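# Place colored plugs on sections fed by matching funnels

## Task

The pipes running from the funnels may swap sides behind the cover, so trace them. Set the red plug on the flat front face of whichever section the red-banded funnel actually drains into, and set the blue plug on the flat front face of the section the blue-banded funnel drains into. Marbles may be released into the funnels, or back into their tray, from a small height. Apart from a marble, nothing may leave the table, and even a lost marble is unwelcome. Each plug must stay where it is put without the robot holding it. At the end, open the grippers and move both arms away.

## Robot and tools

Robot: two Franka FR3 arms, left_arm and right_arm, each fitted with a Robotiq 140 two-finger gripper and a wrist camera. Base poses in the scene frame: left_arm at (+0.048, +0.344, 0) m, quat_wxyz (+1.000, 0, 0, -0.005); right_arm at (+0.057, -0.373, 0) m, quat_wxyz (+0.998, 0, 0, +0.068).

Scene frame: origin on the table surface midway between the arms, +x out across the table, +z up, and left_arm sits on the +y side. The names left and right refer to the arms, not to image sides. Every pose the results print uses this frame. Printed hand positions may be off, more so when an arm is stretched far.

execute_actions takes "actions", a list holding at most one item, plus optional "pictures" (boolean; images come by default). Empty list: no command, just the current state. An item with "rows" (1 to 15 rows) and "steps" (1 to 15, default 15) is a motion; each control step is 1/30 s and uses one row, with the final row reused if steps exceed rows. An item with only "steps" (up to 300) is a wait with no new command, counted from the previous result. A call that gets refused sends nothing.

Each row is one flat list of 20 numbers covering both arms, even if only one moves: left_arm first (7 joint targets, then gripper position, force_limit, speed), then the same 10 for right_arm. Joint numbers are absolute target angles in radians, in the same order as the Joint positions line: waist -2.744 to 2.744, shoulder -1.784 to 1.784, upper arm roll -2.901 to 2.901, elbow -3.042 to -0.152, forearm roll -2.807 to 2.807, wrist pitch 0.544 to 4.517, wrist roll -3.016 to 3.016. True ends may be 0.018 rad either way of these. A target more than 0.018 rad beyond an end, and farther out than the current angle, gets the call refused; a target beyond the real end is clipped to it and the result notes "joint sent to its limit" (possibly about an earlier action). Absence of that note does not prove there is more room.

Motion is rate-limited: per step each joint target is held close to its measured angle (0.248 rad for the first four joints, 0.677 forearm roll, 0.715 wrist pitch, 1.54 wrist roll), and if the targets would move the gripper over 70 mm from where it is, all are pulled back proportionally. So distant targets need several calls. Between calls the arms keep heading to the last row sent, until everything has nearly stopped or a step is HELD.

Gripper numbers are absolute, each in [-1, 1]. position: +1 fully open (140 mm), about -0.8 pads touching, -1 closes until blocked. force_limit: roughly 14 N at -1, 60 N at 0, 107 N at +1. speed: roughly 30, 140, 250 mm/s at -1, 0, +1. To leave a gripper unchanged, resend its previous three numbers; a 0 is a real command. Grasp with -1 and confirm object_status 2. Status codes: 0 moving, 1 blocked while opening, 2 blocked while closing, 3 reached target or pads met (thin parts may still be held). To squeeze harder while at 2, raise force_limit and nudge position (e.g. -1 to -0.98). position_measured is in counts: 3 open, 230 pads together, not linear. The gripper's fingers point along its +z and close along its y; end_effector_position is the point between closed pads; fingertips extend about 33 mm past it closed, 9 mm open, and move about 24 mm further out while closing, so keep clearance above surfaces.

Result lines: per-arm end_effector_position (m) and end_effector_quat_wxyz; Joint positions and Joint velocities (rad, rad/s); joint torques and External joint torques (estimates with offset, friction and noise, "no reading" if none); object_status; "joint command not followed" when the clearance check altered targets; HELD on steps where your row was not fully sent; fault and MOTOR HOT warnings.

zoom_image: "camera" (cam_high, cam_left_wrist or cam_right_wrist) and "region" [x0, y0, x1, y1] in pixels of that camera's last image, top-left origin, at most 504 by 504. All images are 504x504. Wrist cameras may be up to about 51 mm and 29 degrees off their nominal mount. read_manual gives only licence texts. finished_scene with "scene" (1 or 2) ends the current scene irreversibly and reports success.

Avoid: arms colliding or pressing on each other; joint torque above load limits (35, 35, 32, 30, 12, 12, 12 N m) or any outside force of 40 N on an arm or held part, including weight, which halts that arm for 10 s; long heavy holding that overheats motors; dropping, slamming or knocking items off the table. Grip firmly since held parts may get brief tugs. Release plugs gently so they rest unaided, then open and retract.

Each tool is called after "Call:" as name(argument=value, ...) on one line, values as JSON.

## Session

Call:
execute_actions(actions=[])

Scene clock: 0.00 s of 6600.00 s.
left_arm: end_effector_position=(+0.6183, +0.8677, +0.3217) position_measured=3 object_status=3 end_effector_quat_wxyz=(+0.246, +0.617, +0.208, +0.719) | right_arm: end_effector_position=(+0.6474, -0.1297, +0.2335) position_measured=3 object_status=3 end_effector_quat_wxyz=(-0.270, +0.721, -0.476, +0.426)
Joint positions: left_arm=[ 1.13   0.472 -0.03  -1.95  -2.026  1.763  0.281] | right_arm=[-0.339 -0.102  0.683 -2.429 -1.99   2.709  1.923]
Joint velocities: left_arm=[-0.001 -0.     0.001  0.    -0.001  0.     0.   ] | right_arm=[-0.001  0.001 -0.001  0.001 -0.001  0.     0.001]
Joint torques (N m, as the joint torque sensors report them, + toward a larger angle): no reading
External joint torques (N m, as the arm's controller estimates them; a push from outside toward a larger angle lowers the number): no reading

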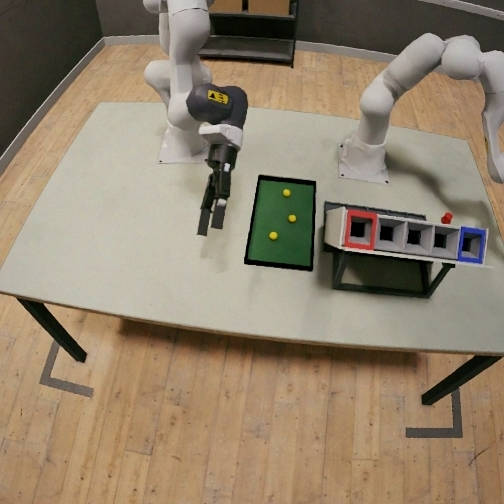

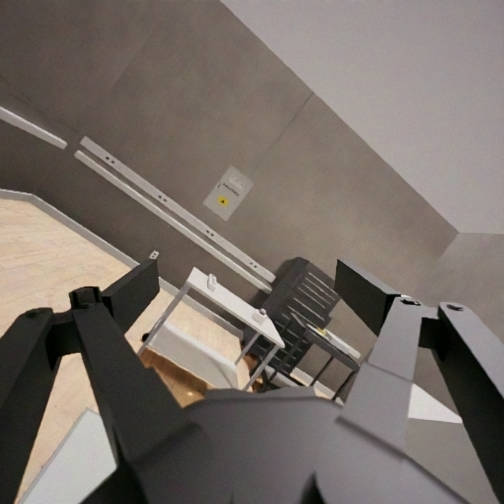

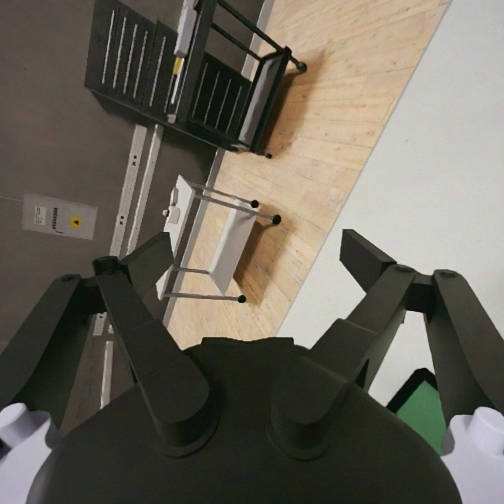

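Call:
zoom_image(camera="cam_high", region=[230, 150, 504, 320])

Region (230, 150, 504, 320) of cam_high's 504x504 image, scaled by 1.839, with more detail than that image has; it fills the top 313 rows of this view, and the rest is white.

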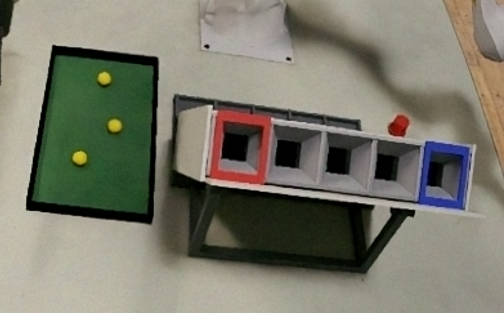

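Call:
execute_actions(actions=[{"rows":[[1.13,-0.5,0,-1.95,-2.026,1.763,0.281,1,0,0,-0.339,-0.7,0.3,-2.3,-1.99,2.709,1.923,1,0,0]]}], pictures=false)

Call:
execute_actions(actions=[{"steps":40}], pictures=false)

Call:
execute_actions(actions=[{"rows":[[0.2,-0.8,0,-2.2,0,1.7,-1.4,1,0,0,-0.1,-0.8,0,-2.2,0,1.6,-1.57,1,0,0]]}], pictures=false)

Call:
execute_actions(actions=[{"steps":120}])

Scene clock: 12.73 s of 6600.00 s.
left_arm: end_effector_position=(+0.5822, +0.8276, +0.6145) position_measured=3 object_status=3 end_effector_quat_wxyz=(+0.134, +0.585, +0.054, +0.798) | right_arm: end_effector_position=(+0.7066, -0.2816, +0.4955) position_measured=3 object_status=3 end_effector_quat_wxyz=(-0.317, +0.550, -0.506, +0.584)
Joint positions: left_arm=[ 1.129  0.05  -0.007 -1.954 -2.026  1.766  0.281] | right_arm=[-0.339 -0.417  0.408 -2.337 -1.99   2.711  1.923]
Joint velocities: left_arm=[ 0.002 -0.905  0.012  0.036 -0.     0.    -0.   ] | right_arm=[-0.03  -0.787 -0.388  0.133  0.    -0.008  0.   ]
Joint torques (N m, as the joint torque sensors report them, + toward a larger angle): left_arm=[ -0.07 -28.95  -0.67  25.45  -1.79  -2.08   0.08] | right_arm=[  2.06 -12.32  -2.92  22.35   0.48  -1.13   0.11]
External joint torques (N m, as the arm's controller estimates them; a push from outside toward a larger angle lowers the number): left_arm=[-0.06 -1.22 -0.54  2.9  -0.06 -0.12  0.04] | right_arm=[-0.24 -1.26 -1.36 -0.31 -0.08 -0.36  0.16]
Steps of this call (steps 1 to 90: nothing new was sent; then 9.23 s passed at rest; steps 91 to 105: all 15 steps of this action). Readings (joint positions | what the end effector reports):
91: left_arm=[1.129 0.460 -0.028 -1.957 -2.026 1.765 0.281] | right_arm=[-0.334 -0.112 0.670 -2.427 -1.990 2.712 1.923] | left_arm position_measured=3 object_status=3 | right_arm position_measured=3 object_status=3
92: left_arm=[1.129 0.438 -0.025 -1.962 -2.026 1.765 0.281] | right_arm=[-0.332 -0.130 0.652 -2.420 -1.990 2.712 1.923] | left_arm position_measured=3 object_status=3 | right_arm position_measured=3 object_status=3
94: left_arm=[1.129 0.384 -0.020 -1.962 -2.026 1.766 0.281] | right_arm=[-0.333 -0.169 0.613 -2.403 -1.990 2.712 1.923] | left_arm position_measured=3 object_status=3 | right_arm position_measured=3 object_status=3
98: left_arm=[1.129 0.264 -0.012 -1.959 -2.026 1.766 0.281] | right_arm=[-0.334 -0.250 0.531 -2.373 -1.990 2.712 1.923] | left_arm position_measured=3 object_status=3 | right_arm position_measured=3 object_status=3
105: the state above

Scene clock: 14.07 s of 6600.00 s.
left_arm: end_effector_position=(+0.4715, +0.6061, +0.9260) position_measured=3 object_status=3 end_effector_quat_wxyz=(-0.010, +0.499, -0.161, +0.852) | right_arm: end_effector_position=(+0.6367, -0.3330, +0.7024) position_measured=3 object_status=3 end_effector_quat_wxyz=(-0.371, +0.425, -0.471, +0.678)
Joint positions: left_arm=[ 1.129 -0.502 -0.002 -1.949 -2.026  1.762  0.281] | right_arm=[-0.34  -0.701  0.302 -2.298 -1.99   2.709  1.923]
Joint velocities: left_arm=[-0.001 -0.001  0.001  0.002 -0.001  0.001  0.   ] | right_arm=[-0.001  0.001 -0.001 -0.001  0.    -0.001 -0.001]
Joint torques (N m, as the joint torque sensors report them, + toward a larger angle): left_arm=[ -0.03 -11.72   1.42  24.47  -1.89  -0.85   0.13] | right_arm=[-0.09 -6.39 -5.78 22.06  0.39 -1.73  0.15]
External joint torques (N m, as the arm's controller estimates them; a push from outside toward a larger angle lowers the number): left_arm=[-0.06  1.68  0.42  1.33  0.09  0.17  0.12] | right_arm=[-0.02  0.54  0.4  -2.01 -0.12  0.05  0.19]
Steps of this call (steps 1 to 40: the robot went on to your last target). Readings (joint positions | what the end effector reports):
1: left_arm=[1.129 0.019 -0.006 -1.953 -2.026 1.766 0.281] | right_arm=[-0.339 -0.445 0.396 -2.334 -1.990 2.711 1.923] | left_arm position_measured=3 object_status=3 | right_arm position_measured=3 object_status=3
2: left_arm=[1.129 -0.012 -0.006 -1.953 -2.026 1.766 0.281] | right_arm=[-0.340 -0.473 0.384 -2.330 -1.990 2.711 1.923] | left_arm position_measured=3 object_status=3 | right_arm position_measured=3 object_status=3
4: left_arm=[1.129 -0.074 -0.005 -1.952 -2.026 1.766 0.281] | right_arm=[-0.340 -0.530 0.363 -2.323 -1.990 2.711 1.923] | left_arm position_measured=3 object_status=3 | right_arm position_measured=3 object_status=3
8: left_arm=[1.129 -0.198 -0.005 -1.951 -2.026 1.766 0.281] | right_arm=[-0.340 -0.643 0.322 -2.308 -1.990 2.711 1.923] | left_arm position_measured=3 object_status=3 | right_arm position_measured=3 object_status=3
40: the state above

Scene clock: 14.57 s of 6600.00 s.
left_arm: end_effector_position=(+0.5134, +0.4028, +0.7276) position_measured=3 object_status=3 end_effector_quat_wxyz=(+0.218, +0.746, -0.173, +0.605) | right_arm: end_effector_position=(+0.5502, -0.5126, +0.7534) position_measured=3 object_status=3 end_effector_quat_wxyz=(+0.230, -0.282, +0.643, -0.673)
Joint positions: left_arm=[ 0.809 -0.721  0.002 -2.136 -1.366  1.735 -0.307] | right_arm=[-0.175 -0.767  0.102 -2.232 -1.431  2.268  1.364]
Joint velocities: left_arm=[-0.738 -0.269 -0.035 -0.209  1.471 -0.081 -1.133] | right_arm=[ 0.165 -0.091 -0.259  0.085  1.147 -0.927 -1.213]
Joint torques (N m, as the joint torque sensors report them, + toward a larger angle): left_arm=[ 0.46 -3.94  2.28 24.45 -1.07  1.11 -0.27] | right_arm=[ 1.42 -4.36 -0.21 21.92  0.41  0.17 -0.44]
External joint torques (N m, as the arm's controller estimates them; a push from outside toward a larger angle lowers the number): left_arm=[-2.5  -0.08 -0.33  0.48  1.13 -0.46 -0.31] | right_arm=[ 1.23 -0.56  0.1  -0.52  0.86 -0.44 -0.4 ]
Steps of this call (steps 1 to 15: all 15 steps of this action). Readings (joint positions | what the end effector reports):
1: left_arm=[1.116 -0.513 0.004 -1.964 -1.993 1.762 0.246] | right_arm=[-0.324 -0.701 0.290 -2.298 -1.958 2.686 1.890] | left_arm position_measured=3 object_status=3 | right_arm position_measured=3 object_status=3
2: left_arm=[1.099 -0.530 0.006 -1.984 -1.955 1.761 0.208] | right_arm=[-0.308 -0.706 0.275 -2.294 -1.924 2.660 1.856] | left_arm position_measured=3 object_status=3 | right_arm position_measured=3 object_status=3
4: left_arm=[1.062 -0.565 0.006 -2.018 -1.877 1.758 0.131] | right_arm=[-0.280 -0.717 0.243 -2.282 -1.856 2.606 1.789] | left_arm position_measured=3 object_status=3 | right_arm position_measured=3 object_status=3
8: left_arm=[0.979 -0.634 0.004 -2.072 -1.709 1.749 -0.029] | right_arm=[-0.233 -0.739 0.181 -2.260 -1.713 2.492 1.645] | left_arm position_measured=3 object_status=3 | right_arm position_measured=3 object_status=3
15: the state above

Scene clock: 18.57 s of 6600.00 s.
left_arm: end_effector_position=(+0.4157, +0.4139, +0.4810) position_measured=3 object_status=3 end_effector_quat_wxyz=(-0.026, +0.989, +0.008, +0.148) | right_arm: end_effector_position=(+0.4024, -0.3612, +0.4632) position_measured=3 object_status=3 end_effector_quat_wxyz=(+0.000, +0.995, +0.016, +0.100)
Joint positions: left_arm=[ 0.202 -0.798 -0.002 -2.199 -0.004  1.703 -1.396] | right_arm=[-0.101 -0.798  0.002 -2.202 -0.003  1.602 -1.566]
Joint velocities: left_arm=[-0.001 -0.001  0.001 -0.001  0.     0.001  0.   ] | right_arm=[-0.001 -0.     0.001  0.001 -0.    -0.001  0.001]
Joint torques (N m, as the joint torque sensors report them, + toward a larger angle): left_arm=[-1.65 -3.88 -0.6  24.2   1.67  2.74 -0.03] | right_arm=[ 0.16 -4.23 -0.02 22.99  1.55  2.81 -0.05]
External joint torques (N m, as the arm's controller estimates them; a push from outside toward a larger angle lowers the number): left_arm=[-1.65 -0.05  0.04  1.21  0.83 -0.38 -0.03] | right_arm=[ 0.16 -0.64  0.68  0.15  0.69 -0.14 -0.05]
Steps of this call (steps 1 to 90: the robot went on to your last target; steps 91 to 120: nothing new was sent). Readings (joint positions | what the end effector reports):
1: left_arm=[0.781 -0.730 0.001 -2.142 -1.310 1.733 -0.346] | right_arm=[-0.169 -0.769 0.093 -2.229 -1.387 2.236 1.320] | left_arm position_measured=3 object_status=3 | right_arm position_measured=3 object_status=3
2: left_arm=[0.753 -0.738 0.001 -2.149 -1.253 1.731 -0.385] | right_arm=[-0.163 -0.772 0.085 -2.227 -1.341 2.203 1.275] | left_arm position_measured=3 object_status=3 | right_arm position_measured=3 object_status=3
4: left_arm=[0.693 -0.752 0.001 -2.160 -1.131 1.728 -0.464] | right_arm=[-0.152 -0.777 0.070 -2.222 -1.245 2.140 1.178] | left_arm position_measured=3 object_status=3 | right_arm position_measured=3 object_status=3
8: left_arm=[0.554 -0.772 0.000 -2.177 -0.851 1.722 -0.621] | right_arm=[-0.136 -0.785 0.045 -2.215 -1.036 2.025 0.970] | left_arm position_measured=3 object_status=3 | right_arm position_measured=3 object_status=3
120: the state above
All arms were judged still, so your last target was given up. Only a new action makes them travel on or press farther. Fingers that are still opening or closing keep moving.

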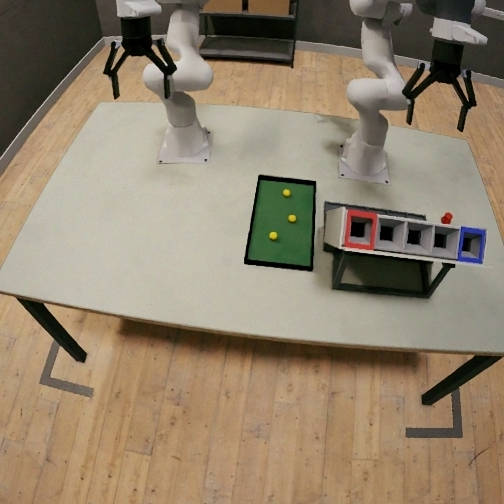

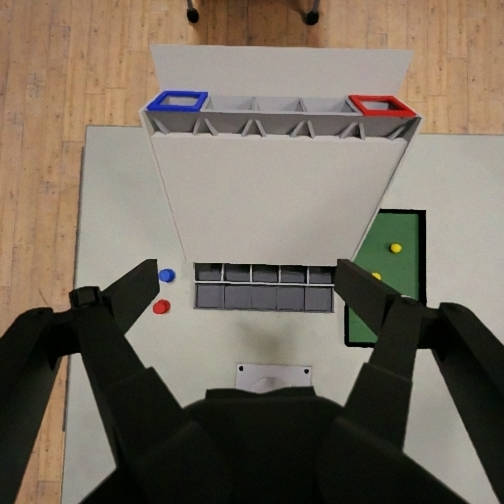

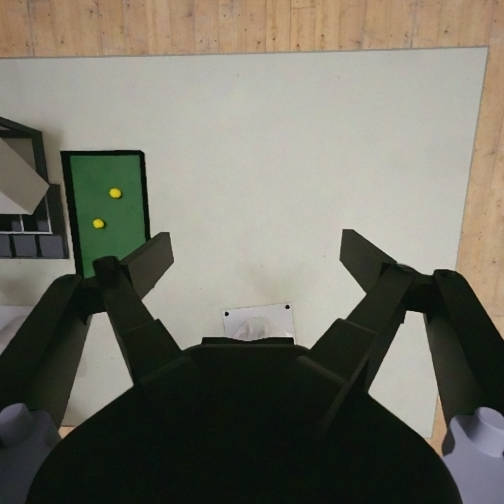

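Call:
execute_actions(actions=[{"rows":[[-0.686,-0.5,0,-2.2,0,1.7,-2.267,-0.2,-1,0,-0.7,-0.8,0,-2.2,0,1.6,-1.57,1,0,0]]}], pictures=false)

Call:
execute_actions(actions=[{"rows":[[-0.686,0.049,0,-2.198,0,2.247,-2.267,-0.2,-1,0,-0.7,-0.8,0,-2.2,0,1.6,-1.57,1,0,0]]}], pictures=false)

Call:
execute_actions(actions=[{"steps":40}])

Scene clock: 35.83 s of 6600.00 s.
left_arm: end_effector_position=(+0.3974, +0.1487, +0.3641) position_measured=108 object_status=0 end_effector_quat_wxyz=(+0.002, +0.997, -0.072, +0.002) | right_arm: end_effector_position=(+0.3492, -0.5574, +0.4634) position_measured=3 object_status=3 end_effector_quat_wxyz=(+0.026, +0.955, -0.278, +0.096)
Joint positions: left_arm=[-0.503 -0.504  0.004 -2.203 -0.     1.704 -1.936] | right_arm=[-0.695 -0.799 -0.004 -2.201 -0.     1.602 -1.566]
Joint velocities: left_arm=[-1.516  0.057 -0.114  0.002 -0.    -0.001 -0.754] | right_arm=[-0.053  0.     0.018 -0.001  0.     0.    -0.   ]
Joint torques (N m, as the joint torque sensors report them, + toward a larger angle): left_arm=[  3.52 -15.62   2.56  27.01   0.81   2.14  -0.22] | right_arm=[ 0.44 -4.19  2.95 22.59  0.81  2.82 -0.12]
External joint torques (N m, as the arm's controller estimates them; a push from outside toward a larger angle lowers the number): left_arm=[-2.28  1.82 -1.14  2.02 -0.11 -0.18 -0.2 ] | right_arm=[ 0.04 -0.66  3.24 -0.17 -0.14 -0.12 -0.12]
Steps of this call (steps 1 to 90: nothing new was sent; then 13.77 s passed at rest; steps 91 to 105: all 15 steps of this action). Readings (joint positions | what the end effector reports):
91: left_arm=[0.171 -0.781 0.007 -2.191 -0.002 1.703 -1.440] | right_arm=[-0.150 -0.799 0.013 -2.201 0.001 1.602 -1.566] | left_arm position_measured=3 object_status=0 | right_arm position_measured=3 object_status=3
92: left_arm=[0.133 -0.750 0.009 -2.186 -0.002 1.704 -1.482] | right_arm=[-0.212 -0.799 0.014 -2.201 0.001 1.602 -1.566] | left_arm position_measured=10 object_status=0 | right_arm position_measured=3 object_status=3
94: left_arm=[0.056 -0.679 0.010 -2.186 -0.002 1.704 -1.559] | right_arm=[-0.339 -0.799 0.009 -2.201 0.001 1.602 -1.566] | left_arm position_measured=25 object_status=0 | right_arm position_measured=3 object_status=3
98: left_arm=[-0.128 -0.566 0.011 -2.198 -0.001 1.704 -1.717] | right_arm=[-0.590 -0.799 0.002 -2.201 0.001 1.602 -1.566] | left_arm position_measured=55 object_status=0 | right_arm position_measured=3 object_status=3
105: the state above

Scene clock: 36.33 s of 6600.00 s.
left_arm: end_effector_position=(+0.4381, +0.0189, +0.1519) position_measured=154 object_status=3 end_effector_quat_wxyz=(-0.023, +0.997, -0.061, -0.032) | right_arm: end_effector_position=(+0.3490, -0.5579, +0.4634) position_measured=3 object_status=3 end_effector_quat_wxyz=(+0.027, +0.955, -0.279, +0.096)
Joint positions: left_arm=[-0.68   0.028 -0.004 -2.202 -0.001  2.152 -2.141] | right_arm=[-0.699 -0.799 -0.002 -2.201 -0.     1.602 -1.566]
Joint velocities: left_arm=[-0.076  0.604  0.    -0.135  0.001  0.503 -0.401] | right_arm=[ 0.    -0.    -0.    -0.     0.001  0.001  0.001]
Joint torques (N m, as the joint torque sensors report them, + toward a larger angle): left_arm=[  0.62 -48.09   2.49  32.98   0.95   3.83  -0.18] | right_arm=[-0.91 -4.8   2.12 22.25  0.85  2.78  0.06]
External joint torques (N m, as the arm's controller estimates them; a push from outside toward a larger angle lowers the number): left_arm=[-1.02  1.83  0.83  0.89  0.12  0.36 -0.17] | right_arm=[-0.94 -1.27  2.76 -0.57 -0.02 -0.17  0.06]
Steps of this call (steps 1 to 15: all 15 steps of this action). Readings (joint positions | what the end effector reports):
1: left_arm=[-0.533 -0.490 -0.006 -2.199 -0.001 1.734 -1.948] | right_arm=[-0.696 -0.799 -0.004 -2.201 -0.000 1.602 -1.566] | left_arm position_measured=116 object_status=0 | right_arm position_measured=3 object_status=3
2: left_arm=[-0.554 -0.466 -0.009 -2.195 -0.001 1.769 -1.960] | right_arm=[-0.697 -0.799 -0.003 -2.201 -0.000 1.602 -1.566] | left_arm position_measured=123 object_status=0 | right_arm position_measured=3 object_status=3
4: left_arm=[-0.588 -0.406 -0.009 -2.192 -0.001 1.840 -1.986] | right_arm=[-0.698 -0.799 -0.003 -2.201 -0.000 1.602 -1.566] | left_arm position_measured=139 object_status=0 | right_arm position_measured=3 object_status=3
8: left_arm=[-0.638 -0.253 -0.007 -2.189 -0.001 1.971 -2.040] | right_arm=[-0.698 -0.799 -0.002 -2.201 -0.000 1.602 -1.566] | left_arm position_measured=154 object_status=0 | right_arm position_measured=3 object_status=3
15: the state above

Scene clock: 37.67 s of 6600.00 s.
left_arm: end_effector_position=(+0.4584, +0.0009, +0.1485) position_measured=154 object_status=3 end_effector_quat_wxyz=(-0.001, +1.000, -0.002, -0.002) | right_arm: end_effector_position=(+0.3490, -0.5579, +0.4635) position_measured=3 object_status=3 end_effector_quat_wxyz=(+0.027, +0.955, -0.279, +0.096)
Joint positions: left_arm=[-0.684  0.051 -0.002 -2.199 -0.001  2.244 -2.261] | right_arm=[-0.699 -0.799 -0.002 -2.201 -0.     1.602 -1.566]
Joint velocities: left_arm=[-0.001  0.    -0.    -0.001 -0.     0.    -0.005] | right_arm=[ 0.001 -0.001 -0.001 -0.002 -0.     0.001 -0.001]
Joint torques (N m, as the joint torque sensors report them, + toward a larger angle): left_arm=[ -1.27 -33.25   0.55  24.99   0.78   2.82   0.01] | right_arm=[-0.79 -3.61  1.31 22.44  0.91  2.87 -0.04]
External joint torques (N m, as the arm's controller estimates them; a push from outside toward a larger angle lowers the number): left_arm=[-1.22 -1.18  0.55  2.41  0.08  0.34  0.01] | right_arm=[-0.76 -0.08  2.04 -0.3   0.05 -0.06 -0.05]
Steps of this call (steps 1 to 40: the robot went on to your last target). Readings (joint positions | what the end effector reports):
1: left_arm=[-0.682 0.043 -0.004 -2.206 -0.001 2.167 -2.154] | right_arm=[-0.699 -0.799 -0.002 -2.201 -0.000 1.602 -1.566] | left_arm position_measured=154 object_status=3 | right_arm position_measured=3 object_status=3
2: left_arm=[-0.683 0.051 -0.004 -2.207 -0.001 2.180 -2.165] | right_arm=[-0.699 -0.799 -0.002 -2.201 -0.000 1.602 -1.566] | left_arm position_measured=154 object_status=3 | right_arm position_measured=3 object_status=3
4: left_arm=[-0.684 0.054 -0.003 -2.206 -0.001 2.200 -2.185] | right_arm=[-0.699 -0.799 -0.002 -2.201 -0.000 1.602 -1.566] | left_arm position_measured=154 object_status=3 | right_arm position_measured=3 object_status=3
8: left_arm=[-0.684 0.051 -0.002 -2.200 -0.001 2.225 -2.212] | right_arm=[-0.699 -0.799 -0.002 -2.201 -0.000 1.602 -1.566] | left_arm position_measured=154 object_status=3 | right_arm position_measured=3 object_status=3
40: the state above

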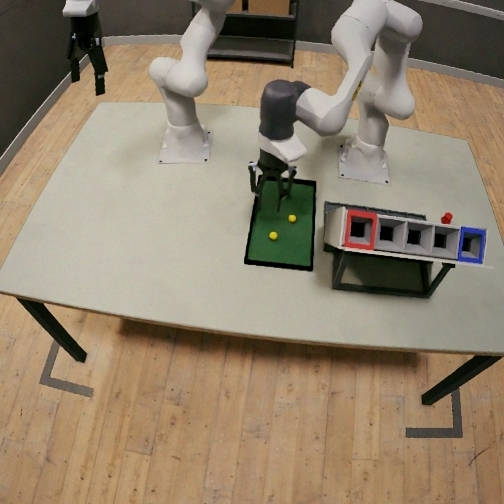

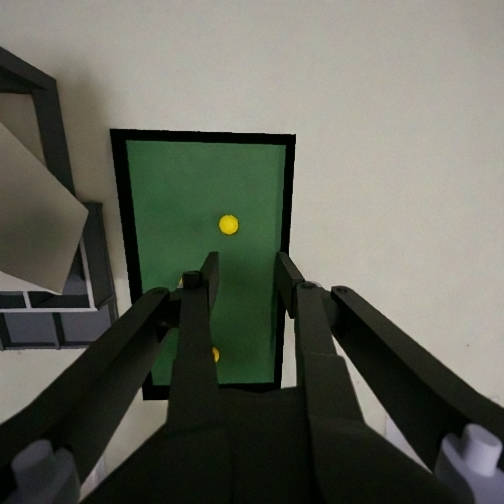

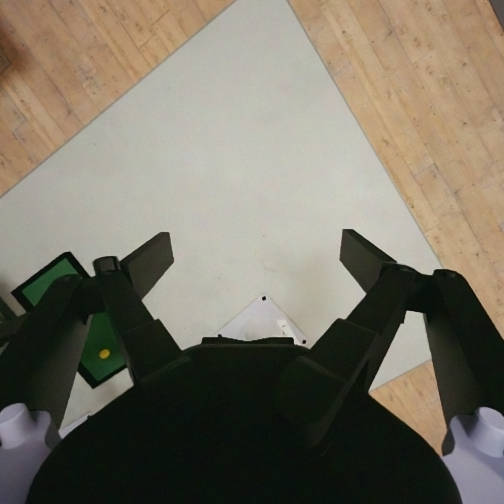

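Call:
execute_actions(actions=[{"rows":[[-0.641,0.157,0,-2.295,0,2.455,-2.225,-0.2,-1,0,-0.7,-0.8,0,-2.2,0,1.6,-1.57,1,0,0]]}], pictures=false)

Call:
execute_actions(actions=[{"steps":20}])

Scene clock: 43.73 s of 6600.00 s.
left_arm: end_effector_position=(+0.4626, +0.0276, +0.0674) position_measured=154 object_status=3 end_effector_quat_wxyz=(-0.004, +1.000, +0.007, -0.006) | right_arm: end_effector_position=(+0.3490, -0.5579, +0.4635) position_measured=3 object_status=3 end_effector_quat_wxyz=(+0.027, +0.955, -0.279, +0.096)
Joint positions: left_arm=[-0.643  0.159  0.001 -2.296 -0.001  2.44  -2.236] | right_arm=[-0.699 -0.799 -0.002 -2.201 -0.     1.602 -1.566]
Joint velocities: left_arm=[ 0.001 -0.005  0.001  0.003  0.001  0.075  0.022] | right_arm=[ 0.     0.001 -0.     0.    -0.     0.     0.001]
Joint torques (N m, as the joint torque sensors report them, + toward a larger angle): left_arm=[  0.58 -35.23  -1.14  23.69   0.73   2.7    0.34] | right_arm=[-0.3  -4.29  1.76 21.33  0.92  2.81  0.01]
External joint torques (N m, as the arm's controller estimates them; a push from outside toward a larger angle lowers the number): left_arm=[ 0.49 -2.18 -1.39  3.64  0.17  0.33  0.34] | right_arm=[-0.34 -0.81  2.36 -1.43  0.05 -0.13  0.01]
Steps of this call (steps 1 to 15: the robot went on to your last target; steps 16 to 90: nothing new was sent; then 2.57 s passed at rest; steps 91 to 105: all 15 steps of this action). Readings (joint positions | what the end effector reports):
91: left_arm=[-0.678 0.058 -0.005 -2.210 -0.001 2.277 -2.260] | right_arm=[-0.699 -0.799 -0.002 -2.201 -0.000 1.602 -1.566] | left_arm position_measured=154 object_status=3 | right_arm position_measured=3 object_status=3
92: left_arm=[-0.669 0.077 -0.005 -2.227 -0.001 2.309 -2.257] | right_arm=[-0.699 -0.799 -0.002 -2.201 -0.000 1.602 -1.566] | left_arm position_measured=154 object_status=3 | right_arm position_measured=3 object_status=3
94: left_arm=[-0.654 0.123 -0.002 -2.265 -0.001 2.356 -2.252] | right_arm=[-0.699 -0.799 -0.002 -2.201 -0.000 1.602 -1.566] | left_arm position_measured=154 object_status=3 | right_arm position_measured=3 object_status=3
98: left_arm=[-0.643 0.163 0.001 -2.298 -0.001 2.404 -2.244] | right_arm=[-0.699 -0.799 -0.002 -2.201 -0.000 1.602 -1.566] | left_arm position_measured=154 object_status=3 | right_arm position_measured=3 object_status=3
105: the state above

Scene clock: 44.40 s of 6600.00 s.
left_arm: end_effector_position=(+0.4656, +0.0253, +0.0685) position_measured=154 object_status=3 end_effector_quat_wxyz=(-0.001, +1.000, +0.004, -0.001) | right_arm: end_effector_position=(+0.3490, -0.5579, +0.4635) position_measured=3 object_status=3 end_effector_quat_wxyz=(+0.027, +0.955, -0.279, +0.096)
Joint positions: left_arm=[-0.643  0.159  0.001 -2.296 -0.001  2.452 -2.23 ] | right_arm=[-0.699 -0.799 -0.002 -2.201 -0.     1.602 -1.566]
Joint velocities: left_arm=[ 0.001  0.001  0.    -0.001 -0.002  0.001  0.004] | right_arm=[-0.001  0.    -0.     0.     0.001 -0.001 -0.001]
Joint torques (N m, as the joint torque sensors report them, + toward a larger angle): left_arm=[  0.77 -35.36  -0.76  22.68   0.68   2.95   0.37] | right_arm=[-0.6  -4.    1.17 22.4   0.87  2.72 -0.02]
External joint torques (N m, as the arm's controller estimates them; a push from outside toward a larger angle lowers the number): left_arm=[ 0.59 -1.85 -1.1   2.27  0.12  0.46  0.37] | right_arm=[-0.58 -0.48  1.82 -0.4   0.   -0.22 -0.02]
Steps of this call (steps 1 to 20: the robot went on to your last target). Readings (joint positions | what the end effector reports):
1: left_arm=[-0.643 0.159 0.001 -2.296 -0.001 2.443 -2.235] | right_arm=[-0.699 -0.799 -0.002 -2.201 -0.000 1.602 -1.566] | left_arm position_measured=154 object_status=3 | right_arm position_measured=3 object_status=3
2: left_arm=[-0.643 0.159 0.001 -2.296 -0.001 2.444 -2.234] | right_arm=[-0.699 -0.799 -0.002 -2.201 -0.000 1.602 -1.566] | left_arm position_measured=154 object_status=3 | right_arm position_measured=3 object_status=3
4: left_arm=[-0.643 0.159 0.001 -2.296 -0.001 2.447 -2.233] | right_arm=[-0.699 -0.799 -0.002 -2.201 -0.000 1.602 -1.566] | left_arm position_measured=154 object_status=3 | right_arm position_measured=3 object_status=3
8: left_arm=[-0.643 0.159 0.001 -2.296 -0.001 2.450 -2.232] | right_arm=[-0.699 -0.799 -0.002 -2.201 -0.000 1.602 -1.566] | left_arm position_measured=154 object_status=3 | right_arm position_measured=3 object_status=3
20: the state above

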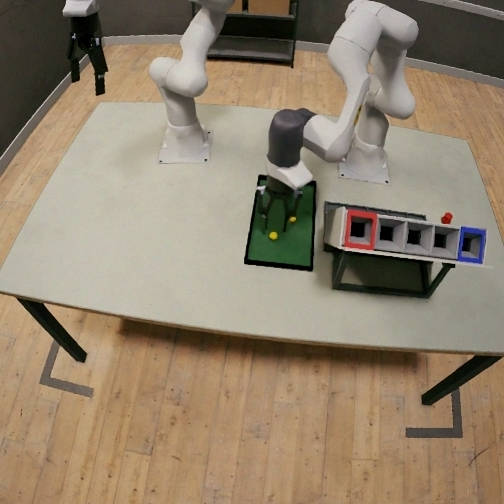

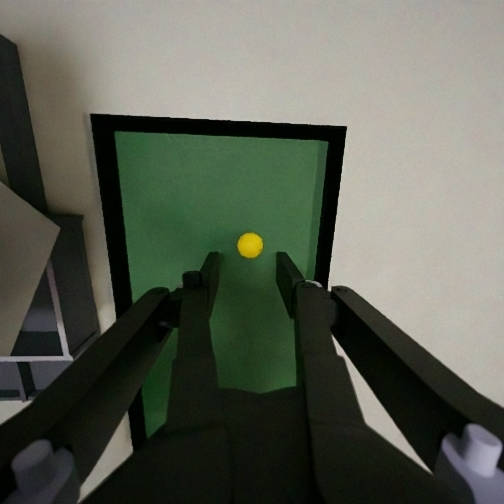

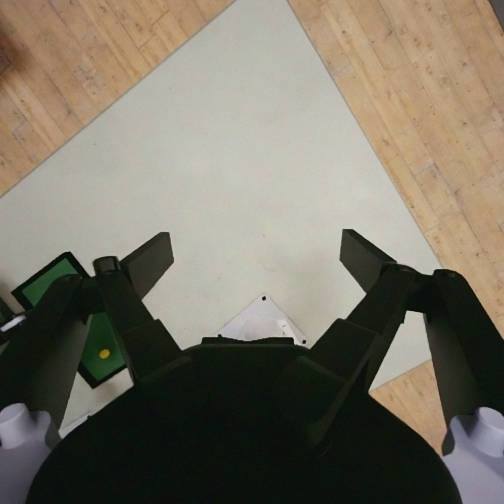

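Call:
execute_actions(actions=[{"rows":[[-0.631,0.19,0,-2.255,0,2.46,-2.215,-0.2,-1,0,-0.7,-0.8,0,-2.2,0,1.6,-1.57,1,0,0],[-0.631,0.19,0,-2.255,0,2.46,-2.215,-0.2,-1,0,-0.7,-0.8,0,-2.2,0,1.6,-1.57,1,0,0],[-0.631,0.19,0,-2.255,0,2.47,-2.215,-0.2,-1,0,-0.7,-0.8,0,-2.2,0,1.6,-1.57,1,0,0],[-0.631,0.2,0,-2.255,0,2.48,-2.215,-0.2,-1,0,-0.7,-0.8,0,-2.2,0,1.6,-1.57,1,0,0],[-0.631,0.21,0,-2.258,0,2.49,-2.215,-0.2,-1,0,-0.7,-0.8,0,-2.2,0,1.6,-1.57,1,0,0],[-0.631,0.22,0,-2.26,0,2.497,-2.215,-0.2,-1,0,-0.7,-0.8,0,-2.2,0,1.6,-1.57,1,0,0],[-0.631,0.233,0,-2.26,0,2.497,-2.215,-0.2,-1,0,-0.7,-0.8,0,-2.2,0,1.6,-1.57,1,0,0]]}], pictures=false)

Call:
execute_actions(actions=[{"steps":10}])

Scene clock: 55.33 s of 6600.00 s.
left_arm: end_effector_position=(+0.4778, +0.0216, +0.0465) position_measured=154 object_status=3 end_effector_quat_wxyz=(-0.001, +1.000, +0.004, -0.002) | right_arm: end_effector_position=(+0.3490, -0.5579, +0.4635) position_measured=3 object_status=3 end_effector_quat_wxyz=(+0.027, +0.955, -0.279, +0.096)
Joint positions: left_arm=[-0.633  0.232  0.    -2.261 -0.001  2.49  -2.221] | right_arm=[-0.699 -0.799 -0.002 -2.201 -0.     1.602 -1.566]
Joint velocities: left_arm=[ 0.001 -0.001  0.001  0.    -0.001  0.028  0.006] | right_arm=[ 0.    -0.001 -0.    -0.     0.     0.001 -0.001]
Joint torques (N m, as the joint torque sensors report them, + toward a larger angle): left_arm=[  1.33 -35.46   0.45  22.5    0.64   2.93   0.34] | right_arm=[-1.06 -3.34  1.41 22.24  0.85  2.8   0.08]
External joint torques (N m, as the arm's controller estimates them; a push from outside toward a larger angle lowers the number): left_arm=[1.31 0.03 0.2  2.55 0.1  0.45 0.34] | right_arm=[-1.06  0.24  2.06 -0.59 -0.01 -0.15  0.08]
Steps of this call (steps 1 to 15: the robot went on to your last target; steps 16 to 90: nothing new was sent; then 7.43 s passed at rest; steps 91 to 105: all 15 steps of this action). Readings (joint positions | what the end effector reports):
91: left_arm=[-0.641 0.165 0.000 -2.287 -0.001 2.452 -2.228] | right_arm=[-0.699 -0.799 -0.002 -2.201 -0.000 1.602 -1.566] | left_arm position_measured=154 object_status=3 | right_arm position_measured=3 object_status=3
92: left_arm=[-0.639 0.173 0.000 -2.276 -0.001 2.454 -2.227] | right_arm=[-0.699 -0.799 -0.002 -2.201 -0.000 1.602 -1.566] | left_arm position_measured=154 object_status=3 | right_arm position_measured=3 object_status=3
94: left_arm=[-0.635 0.184 0.000 -2.264 -0.001 2.460 -2.225] | right_arm=[-0.699 -0.799 -0.002 -2.201 -0.000 1.602 -1.566] | left_arm position_measured=154 object_status=3 | right_arm position_measured=3 object_status=3
98: left_arm=[-0.633 0.214 0.000 -2.259 -0.001 2.479 -2.223] | right_arm=[-0.699 -0.799 -0.002 -2.201 -0.000 1.602 -1.566] | left_arm position_measured=154 object_status=3 | right_arm position_measured=3 object_status=3
105: the state above

Scene clock: 55.67 s of 6600.00 s.
left_arm: end_effector_position=(+0.4788, +0.0209, +0.0468) position_measured=154 object_status=3 end_effector_quat_wxyz=(+0.000, +1.000, +0.003, +0.000) | right_arm: end_effector_position=(+0.3490, -0.5579, +0.4635) position_measured=3 object_status=3 end_effector_quat_wxyz=(+0.027, +0.955, -0.279, +0.096)
Joint positions: left_arm=[-0.633  0.232  0.    -2.261 -0.001  2.494 -2.22 ] | right_arm=[-0.699 -0.799 -0.002 -2.201 -0.     1.602 -1.566]
Joint velocities: left_arm=[-0.002  0.001  0.002 -0.    -0.001  0.005  0.003] | right_arm=[-0.    -0.    -0.     0.001 -0.001  0.001 -0.   ]
Joint torques (N m, as the joint torque sensors report them, + toward a larger angle): left_arm=[  1.78 -34.43   0.08  22.37   0.61   2.88   0.28] | right_arm=[-0.59 -3.56  1.44 22.55  0.84  2.72  0.01]
External joint torques (N m, as the arm's controller estimates them; a push from outside toward a larger angle lowers the number): left_arm=[ 1.76  0.97 -0.18  2.46  0.06  0.38  0.28] | right_arm=[-0.62  0.04  2.08 -0.3  -0.04 -0.23  0.01]
Steps of this call (steps 1 to 10: the robot went on to your last target). Readings (joint positions | what the end effector reports):
1: left_arm=[-0.633 0.232 0.000 -2.261 -0.001 2.491 -2.221] | right_arm=[-0.699 -0.799 -0.002 -2.201 -0.000 1.602 -1.566] | left_arm position_measured=154 object_status=3 | right_arm position_measured=3 object_status=3
2: left_arm=[-0.633 0.232 0.000 -2.261 -0.001 2.491 -2.221] | right_arm=[-0.699 -0.799 -0.002 -2.201 -0.000 1.602 -1.566] | left_arm position_measured=154 object_status=3 | right_arm position_measured=3 object_status=3
4: left_arm=[-0.633 0.232 0.000 -2.261 -0.001 2.492 -2.220] | right_arm=[-0.699 -0.799 -0.002 -2.201 -0.000 1.602 -1.566] | left_arm position_measured=154 object_status=3 | right_arm position_measured=3 object_status=3
8: left_arm=[-0.633 0.232 0.000 -2.261 -0.001 2.493 -2.220] | right_arm=[-0.699 -0.799 -0.002 -2.201 -0.000 1.602 -1.566] | left_arm position_measured=154 object_status=3 | right_arm position_measured=3 object_status=3
10: the state above

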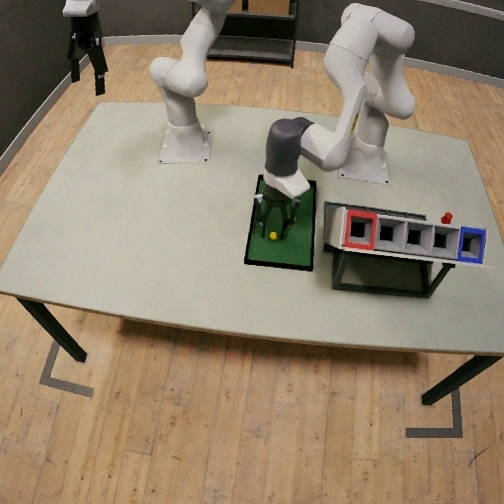

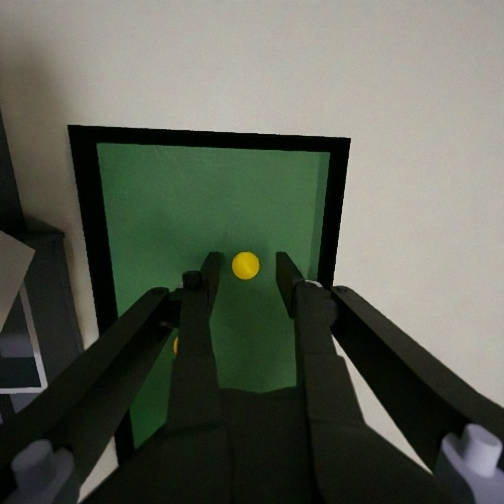

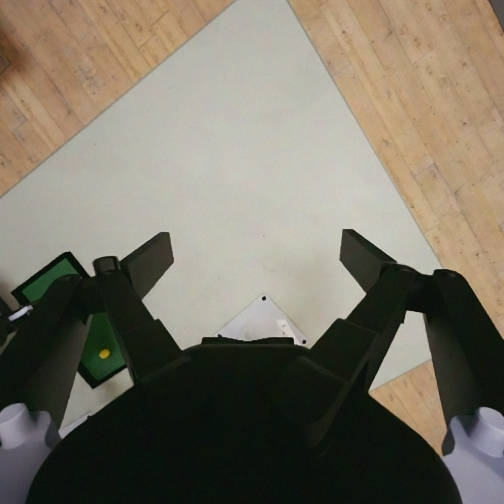

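Call:
execute_actions(actions=[{"rows":[[-0.631,0.25,0,-2.26,0,2.513,-2.215,-0.2,-1,0,-0.7,-0.8,0,-2.2,0,1.6,-1.57,1,0,0]],"steps":12}], pictures=false)

Call:
execute_actions(actions=[{"rows":[[-0.631,0.25,0,-2.26,0,2.513,-2.215,-1,-0.6,-0.5,-0.7,-0.8,0,-2.2,0,1.6,-1.57,1,0,0]]}])

Scene clock: 58.63 s of 6600.00 s.
left_arm: end_effector_position=(+0.4795, +0.0205, +0.0400) position_measured=154 object_status=3 end_effector_quat_wxyz=(+0.000, +1.000, +0.003, +0.000) | right_arm: end_effector_position=(+0.3490, -0.5579, +0.4635) position_measured=3 object_status=3 end_effector_quat_wxyz=(+0.027, +0.955, -0.279, +0.096)
Joint positions: left_arm=[-0.633  0.248  0.    -2.26  -0.001  2.509 -2.219] | right_arm=[-0.699 -0.799 -0.002 -2.201 -0.     1.602 -1.566]
Joint velocities: left_arm=[-0.001 -0.    -0.     0.001 -0.001  0.01   0.001] | right_arm=[ 0.    -0.    -0.     0.001  0.    -0.001 -0.   ]
Joint torques (N m, as the joint torque sensors report them, + toward a larger angle): left_arm=[  1.66 -34.06   0.06  21.78   0.65   2.62   0.29] | right_arm=[-1.13 -3.9   1.3  22.4   0.86  2.88 -0.01]
External joint torques (N m, as the arm's controller estimates them; a push from outside toward a larger angle lowers the number): left_arm=[ 1.77  1.65 -0.09  2.07  0.11  0.13  0.29] | right_arm=[-1.12 -0.3   1.99 -0.46 -0.01 -0.07 -0.02]
Steps of this call (steps 1 to 15: the robot went on to your last target; steps 16 to 77: nothing new was sent; steps 78 to 89: all 12 steps of this action). Readings (joint positions | what the end effector reports):
78: left_arm=[-0.633 0.234 0.000 -2.260 -0.001 2.497 -2.219] | right_arm=[-0.699 -0.799 -0.002 -2.201 -0.000 1.602 -1.566] | left_arm position_measured=154 object_status=3 | right_arm position_measured=3 object_status=3
79: left_arm=[-0.633 0.238 0.000 -2.260 -0.001 2.500 -2.219] | right_arm=[-0.699 -0.799 -0.002 -2.201 -0.000 1.602 -1.566] | left_arm position_measured=154 object_status=3 | right_arm position_measured=3 object_status=3
81: left_arm=[-0.633 0.244 0.000 -2.260 -0.001 2.503 -2.219] | right_arm=[-0.699 -0.799 -0.002 -2.201 -0.000 1.602 -1.566] | left_arm position_measured=154 object_status=3 | right_arm position_measured=3 object_status=3
85: left_arm=[-0.633 0.248 0.000 -2.260 -0.001 2.507 -2.219] | right_arm=[-0.699 -0.799 -0.002 -2.201 -0.000 1.602 -1.566] | left_arm position_measured=154 object_status=3 | right_arm position_measured=3 object_status=3
89: the state above

Scene clock: 59.13 s of 6600.00 s.
left_arm: end_effector_position=(+0.4799, +0.0202, +0.0401) position_measured=197 object_status=0 end_effector_quat_wxyz=(+0.001, +1.000, +0.003, +0.001) | right_arm: end_effector_position=(+0.3490, -0.5579, +0.4635) position_measured=3 object_status=3 end_effector_quat_wxyz=(+0.027, +0.955, -0.279, +0.096)
Joint positions: left_arm=[-0.633  0.248  0.    -2.26  -0.001  2.51  -2.219] | right_arm=[-0.699 -0.799 -0.002 -2.201 -0.     1.602 -1.566]
Joint velocities: left_arm=[-0.    -0.001 -0.001 -0.     0.001  0.001  0.001] | right_arm=[ 0.     0.    -0.    -0.001 -0.001  0.001 -0.   ]
Joint torques (N m, as the joint torque sensors report them, + toward a larger angle): left_arm=[  1.83 -35.07  -0.69  22.14   0.67   2.88   0.43] | right_arm=[-0.61 -2.76  2.16 23.26  0.9   2.89 -0.02]
External joint torques (N m, as the arm's controller estimates them; a push from outside toward a larger angle lowers the number): left_arm=[ 2.02  0.82 -0.76  2.34  0.13  0.37  0.43] | right_arm=[-0.64  0.77  2.78  0.45  0.03 -0.06 -0.02]
Steps of this call (steps 1 to 15: all 15 steps of this action). Readings (joint positions | what the end effector reports):
1: left_arm=[-0.633 0.248 0.000 -2.260 -0.001 2.509 -2.219] | right_arm=[-0.699 -0.799 -0.002 -2.201 -0.000 1.602 -1.566] | left_arm position_measured=154 object_status=0 | right_arm position_measured=3 object_status=3
2: left_arm=[-0.633 0.248 0.000 -2.260 -0.001 2.509 -2.219] | right_arm=[-0.699 -0.799 -0.002 -2.201 -0.000 1.602 -1.566] | left_arm position_measured=158 object_status=0 | right_arm position_measured=3 object_status=3
4: left_arm=[-0.633 0.248 0.000 -2.260 -0.001 2.510 -2.219] | right_arm=[-0.699 -0.799 -0.002 -2.201 -0.000 1.602 -1.566] | left_arm position_measured=167 object_status=0 | right_arm position_measured=3 object_status=3
8: left_arm=[-0.633 0.248 0.000 -2.260 -0.001 2.510 -2.219] | right_arm=[-0.699 -0.799 -0.002 -2.201 -0.000 1.602 -1.566] | left_arm position_measured=186 object_status=0 | right_arm position_measured=3 object_status=3
15: the state above

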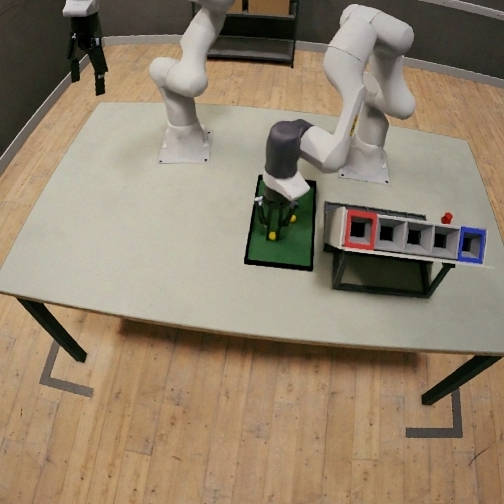

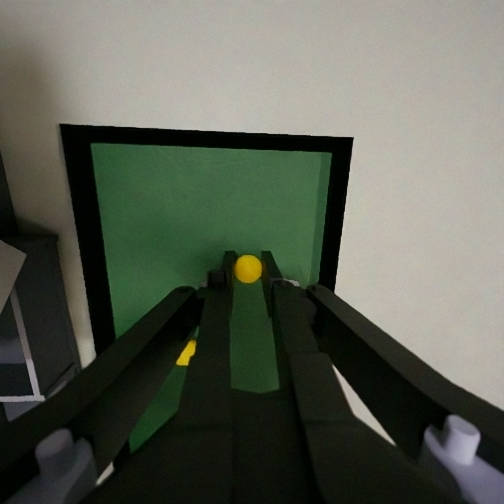

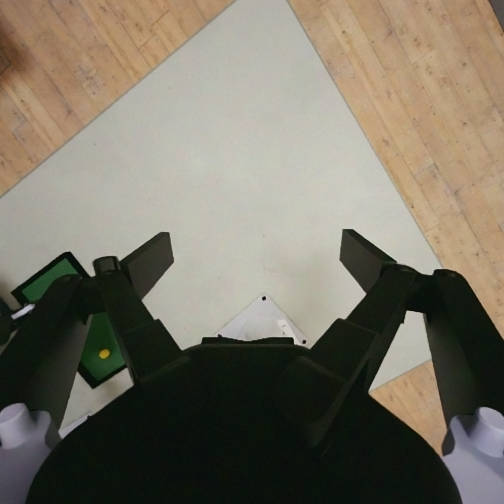

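Call:
execute_actions(actions=[{"rows":[[-0.631,-0.093,0,-1.583,0,1.49,-2.215,-1,-0.6,-0.5,-0.7,-0.8,0,-2.2,0,1.6,-1.57,1,0,0]]}], pictures=false)

Call:
execute_actions(actions=[{"steps":25}], pictures=false)

Call:
execute_actions(actions=[{"rows":[[-0.232,-0.093,0,-1.583,0,1.49,-1.813,-1,-0.6,-0.5,-0.7,-0.8,0,-2.2,0,1.6,-1.57,1,0,0]]}], pictures=false)

Call:
execute_actions(actions=[{"steps":25}])

Scene clock: 64.50 s of 6600.00 s.
left_arm: end_effector_position=(+0.5112, -0.0035, +0.3553) position_measured=197 object_status=2 end_effector_quat_wxyz=(+0.028, +0.999, +0.003, +0.036) | right_arm: end_effector_position=(+0.3490, -0.5579, +0.4636) position_measured=3 object_status=3 end_effector_quat_wxyz=(+0.027, +0.955, -0.279, +0.096)
Joint positions: left_arm=[-0.633 -0.039  0.    -1.79  -0.001  1.842 -2.219] | right_arm=[-0.699 -0.799 -0.002 -2.201 -0.     1.602 -1.566]
Joint velocities: left_arm=[-0.    -0.322  0.     1.225 -0.    -0.984 -0.001] | right_arm=[-0.001  0.001  0.    -0.     0.     0.     0.001]
Joint torques (N m, as the joint torque sensors report them, + toward a larger angle): left_arm=[  0.36 -29.47   0.26  20.64   0.95   1.19   0.18] | right_arm=[-1.27 -3.56  1.31 22.58  0.83  2.81 -0.02]
External joint torques (N m, as the arm's controller estimates them; a push from outside toward a larger angle lowers the number): left_arm=[ 0.34 -1.61  0.27  2.53  0.07 -0.53  0.18] | right_arm=[-1.26 -0.12  1.99 -0.17 -0.03 -0.13 -0.02]
Steps of this call (steps 1 to 15: the robot went on to your last target; steps 16 to 90: nothing new was sent; then 1.87 s passed at rest; steps 91 to 105: all 15 steps of this action). Readings (joint positions | what the end effector reports):
91: left_arm=[-0.633 0.240 0.000 -2.245 -0.001 2.460 -2.219] | right_arm=[-0.699 -0.799 -0.002 -2.201 -0.000 1.602 -1.566] | left_arm position_measured=197 object_status=2 | right_arm position_measured=3 object_status=3
92: left_arm=[-0.633 0.220 0.000 -2.222 -0.001 2.408 -2.219] | right_arm=[-0.699 -0.799 -0.002 -2.201 -0.000 1.602 -1.566] | left_arm position_measured=197 object_status=2 | right_arm position_measured=3 object_status=3
94: left_arm=[-0.633 0.170 0.000 -2.168 -0.001 2.314 -2.219] | right_arm=[-0.699 -0.799 -0.002 -2.201 -0.000 1.602 -1.566] | left_arm position_measured=197 object_status=2 | right_arm position_measured=3 object_status=3
98: left_arm=[-0.633 0.069 0.000 -2.051 -0.001 2.134 -2.219] | right_arm=[-0.699 -0.799 -0.002 -2.201 -0.000 1.602 -1.566] | left_arm position_measured=197 object_status=2 | right_arm position_measured=3 object_status=3
105: the state above

Scene clock: 65.33 s of 6600.00 s.
left_arm: end_effector_position=(+0.4625, +0.0330, +0.4511) position_measured=197 object_status=2 end_effector_quat_wxyz=(+0.002, +1.000, +0.003, +0.002) | right_arm: end_effector_position=(+0.3490, -0.5579, +0.4636) position_measured=3 object_status=3 end_effector_quat_wxyz=(+0.027, +0.955, -0.279, +0.096)
Joint positions: left_arm=[-0.633 -0.094  0.    -1.583 -0.001  1.496 -2.219] | right_arm=[-0.699 -0.799 -0.002 -2.201 -0.     1.602 -1.566]
Joint velocities: left_arm=[ 0.     0.     0.     0.     0.001 -0.017  0.002] | right_arm=[ 0.001 -0.    -0.001  0.001  0.     0.    -0.002]
Joint torques (N m, as the joint torque sensors report them, + toward a larger angle): left_arm=[  2.1  -26.48  -0.47  24.43   0.97   2.18   0.33] | right_arm=[-0.64 -3.39  0.86 22.78  0.86  2.78 -0.06]
External joint torques (N m, as the arm's controller estimates them; a push from outside toward a larger angle lowers the number): left_arm=[ 2.12  1.2  -0.35  1.29  0.07 -0.34  0.32] | right_arm=[-0.63  0.23  1.52 -0.07  0.   -0.17 -0.06]
Steps of this call (steps 1 to 25: the robot went on to your last target). Readings (joint positions | what the end effector reports):
1: left_arm=[-0.633 -0.049 0.000 -1.748 -0.001 1.804 -2.219] | right_arm=[-0.699 -0.799 -0.002 -2.201 -0.000 1.602 -1.566] | left_arm position_measured=197 object_status=2 | right_arm position_measured=3 object_status=3
2: left_arm=[-0.633 -0.060 0.000 -1.707 -0.001 1.764 -2.219] | right_arm=[-0.699 -0.799 -0.002 -2.201 -0.000 1.602 -1.566] | left_arm position_measured=197 object_status=2 | right_arm position_measured=3 object_status=3
4: left_arm=[-0.633 -0.081 0.000 -1.637 -0.001 1.682 -2.219] | right_arm=[-0.699 -0.799 -0.002 -2.201 -0.000 1.602 -1.566] | left_arm position_measured=197 object_status=2 | right_arm position_measured=3 object_status=3
8: left_arm=[-0.633 -0.106 0.000 -1.584 -0.001 1.582 -2.219] | right_arm=[-0.699 -0.799 -0.002 -2.201 -0.000 1.602 -1.566] | left_arm position_measured=197 object_status=2 | right_arm position_measured=3 object_status=3
25: the state above

Scene clock: 65.83 s of 6600.00 s.
left_arm: end_effector_position=(+0.5517, +0.2242, +0.4501) position_measured=197 object_status=2 end_effector_quat_wxyz=(+0.001, +0.998, +0.063, +0.001) | right_arm: end_effector_position=(+0.3490, -0.5579, +0.4636) position_measured=3 object_status=3 end_effector_quat_wxyz=(+0.027, +0.955, -0.279, +0.096)
Joint positions: left_arm=[-0.233 -0.092  0.009 -1.583 -0.     1.494 -1.931] | right_arm=[-0.699 -0.799 -0.002 -2.201 -0.     1.602 -1.566]
Joint velocities: left_arm=[ 0.01  -0.    -0.056  0.     0.001 -0.006  0.377] | right_arm=[-0.    -0.    -0.     0.001 -0.     0.    -0.001]
Joint torques (N m, as the joint torque sensors report them, + toward a larger angle): left_arm=[ -1.09 -28.15  -4.13  24.7    0.88   2.01   0.47] | right_arm=[-1.02 -3.51  1.46 23.11  0.8   2.83 -0.04]
External joint torques (N m, as the arm's controller estimates them; a push from outside toward a larger angle lowers the number): left_arm=[ 0.67 -0.45 -2.19  1.5   0.27 -0.52  0.47] | right_arm=[-1.01 -0.01  2.15  0.32 -0.06 -0.12 -0.04]
Steps of this call (steps 1 to 15: all 15 steps of this action). Readings (joint positions | what the end effector reports):
1: left_arm=[-0.605 -0.094 -0.015 -1.583 -0.003 1.495 -2.198] | right_arm=[-0.699 -0.799 -0.002 -2.201 -0.000 1.602 -1.566] | left_arm position_measured=197 object_status=2 | right_arm position_measured=3 object_status=3
2: left_arm=[-0.570 -0.094 -0.019 -1.583 -0.004 1.495 -2.177] | right_arm=[-0.699 -0.799 -0.002 -2.201 -0.000 1.602 -1.566] | left_arm position_measured=197 object_status=2 | right_arm position_measured=3 object_status=3
4: left_arm=[-0.494 -0.094 -0.017 -1.583 -0.004 1.495 -2.141] | right_arm=[-0.699 -0.799 -0.002 -2.201 -0.000 1.602 -1.566] | left_arm position_measured=197 object_status=2 | right_arm position_measured=3 object_status=3
8: left_arm=[-0.336 -0.093 -0.008 -1.583 -0.003 1.495 -2.063] | right_arm=[-0.699 -0.799 -0.002 -2.201 -0.000 1.602 -1.566] | left_arm position_measured=197 object_status=2 | right_arm position_measured=3 object_status=3
15: the state above

Scene clock: 66.67 s of 6600.00 s.
left_arm: end_effector_position=(+0.5505, +0.2204, +0.4500) position_measured=197 object_status=2 end_effector_quat_wxyz=(+0.001, +1.000, +0.006, +0.001) | right_arm: end_effector_position=(+0.3490, -0.5579, +0.4636) position_measured=3 object_status=3 end_effector_quat_wxyz=(+0.027, +0.955, -0.279, +0.096)
Joint positions: left_arm=[-0.232 -0.092  0.002 -1.583 -0.     1.493 -1.824] | right_arm=[-0.699 -0.799 -0.002 -2.201 -0.     1.602 -1.566]
Joint velocities: left_arm=[ 0.    -0.    -0.001 -0.     0.     0.001  0.024] | right_arm=[-0.    -0.001  0.001 -0.001 -0.001  0.    -0.   ]
Joint torques (N m, as the joint torque sensors report them, + toward a larger angle): left_arm=[  0.86 -27.6   -1.59  24.05   0.84   2.14   0.34] | right_arm=[-0.81 -4.25  1.58 22.9   0.9   2.81  0.05]
External joint torques (N m, as the arm's controller estimates them; a push from outside toward a larger angle lowers the number): left_arm=[ 0.95  0.09 -1.4   0.9  -0.03 -0.38  0.34] | right_arm=[-0.83 -0.68  2.2   0.07  0.03 -0.13  0.05]
Steps of this call (steps 1 to 25: the robot went on to your last target). Readings (joint positions | what the end effector reports):
1: left_arm=[-0.232 -0.092 0.007 -1.583 -0.000 1.493 -1.919] | right_arm=[-0.699 -0.799 -0.002 -2.201 -0.000 1.602 -1.566] | left_arm position_measured=197 object_status=2 | right_arm position_measured=3 object_status=3
2: left_arm=[-0.232 -0.092 0.005 -1.583 -0.000 1.493 -1.909] | right_arm=[-0.699 -0.799 -0.002 -2.201 -0.000 1.602 -1.566] | left_arm position_measured=197 object_status=2 | right_arm position_measured=3 object_status=3
4: left_arm=[-0.232 -0.092 0.003 -1.583 -0.000 1.493 -1.891] | right_arm=[-0.699 -0.799 -0.002 -2.201 -0.000 1.602 -1.566] | left_arm position_measured=197 object_status=2 | right_arm position_measured=3 object_status=3
8: left_arm=[-0.232 -0.092 0.002 -1.583 -0.000 1.493 -1.865] | right_arm=[-0.699 -0.799 -0.002 -2.201 -0.000 1.602 -1.566] | left_arm position_measured=197 object_status=2 | right_arm position_measured=3 object_status=3
25: the state above

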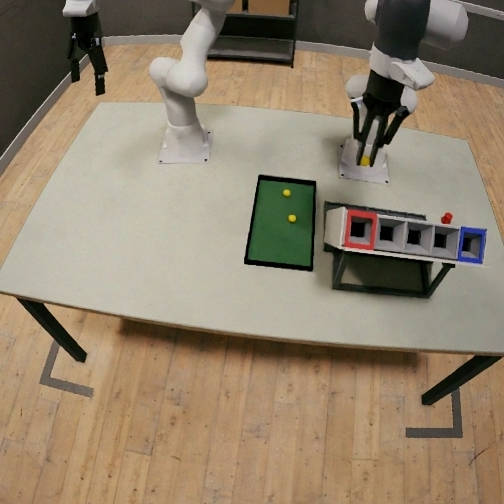

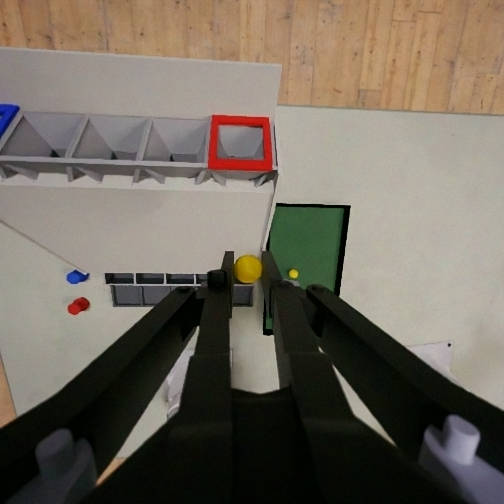

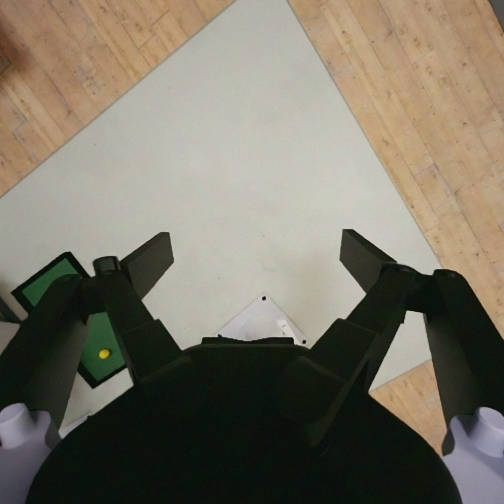

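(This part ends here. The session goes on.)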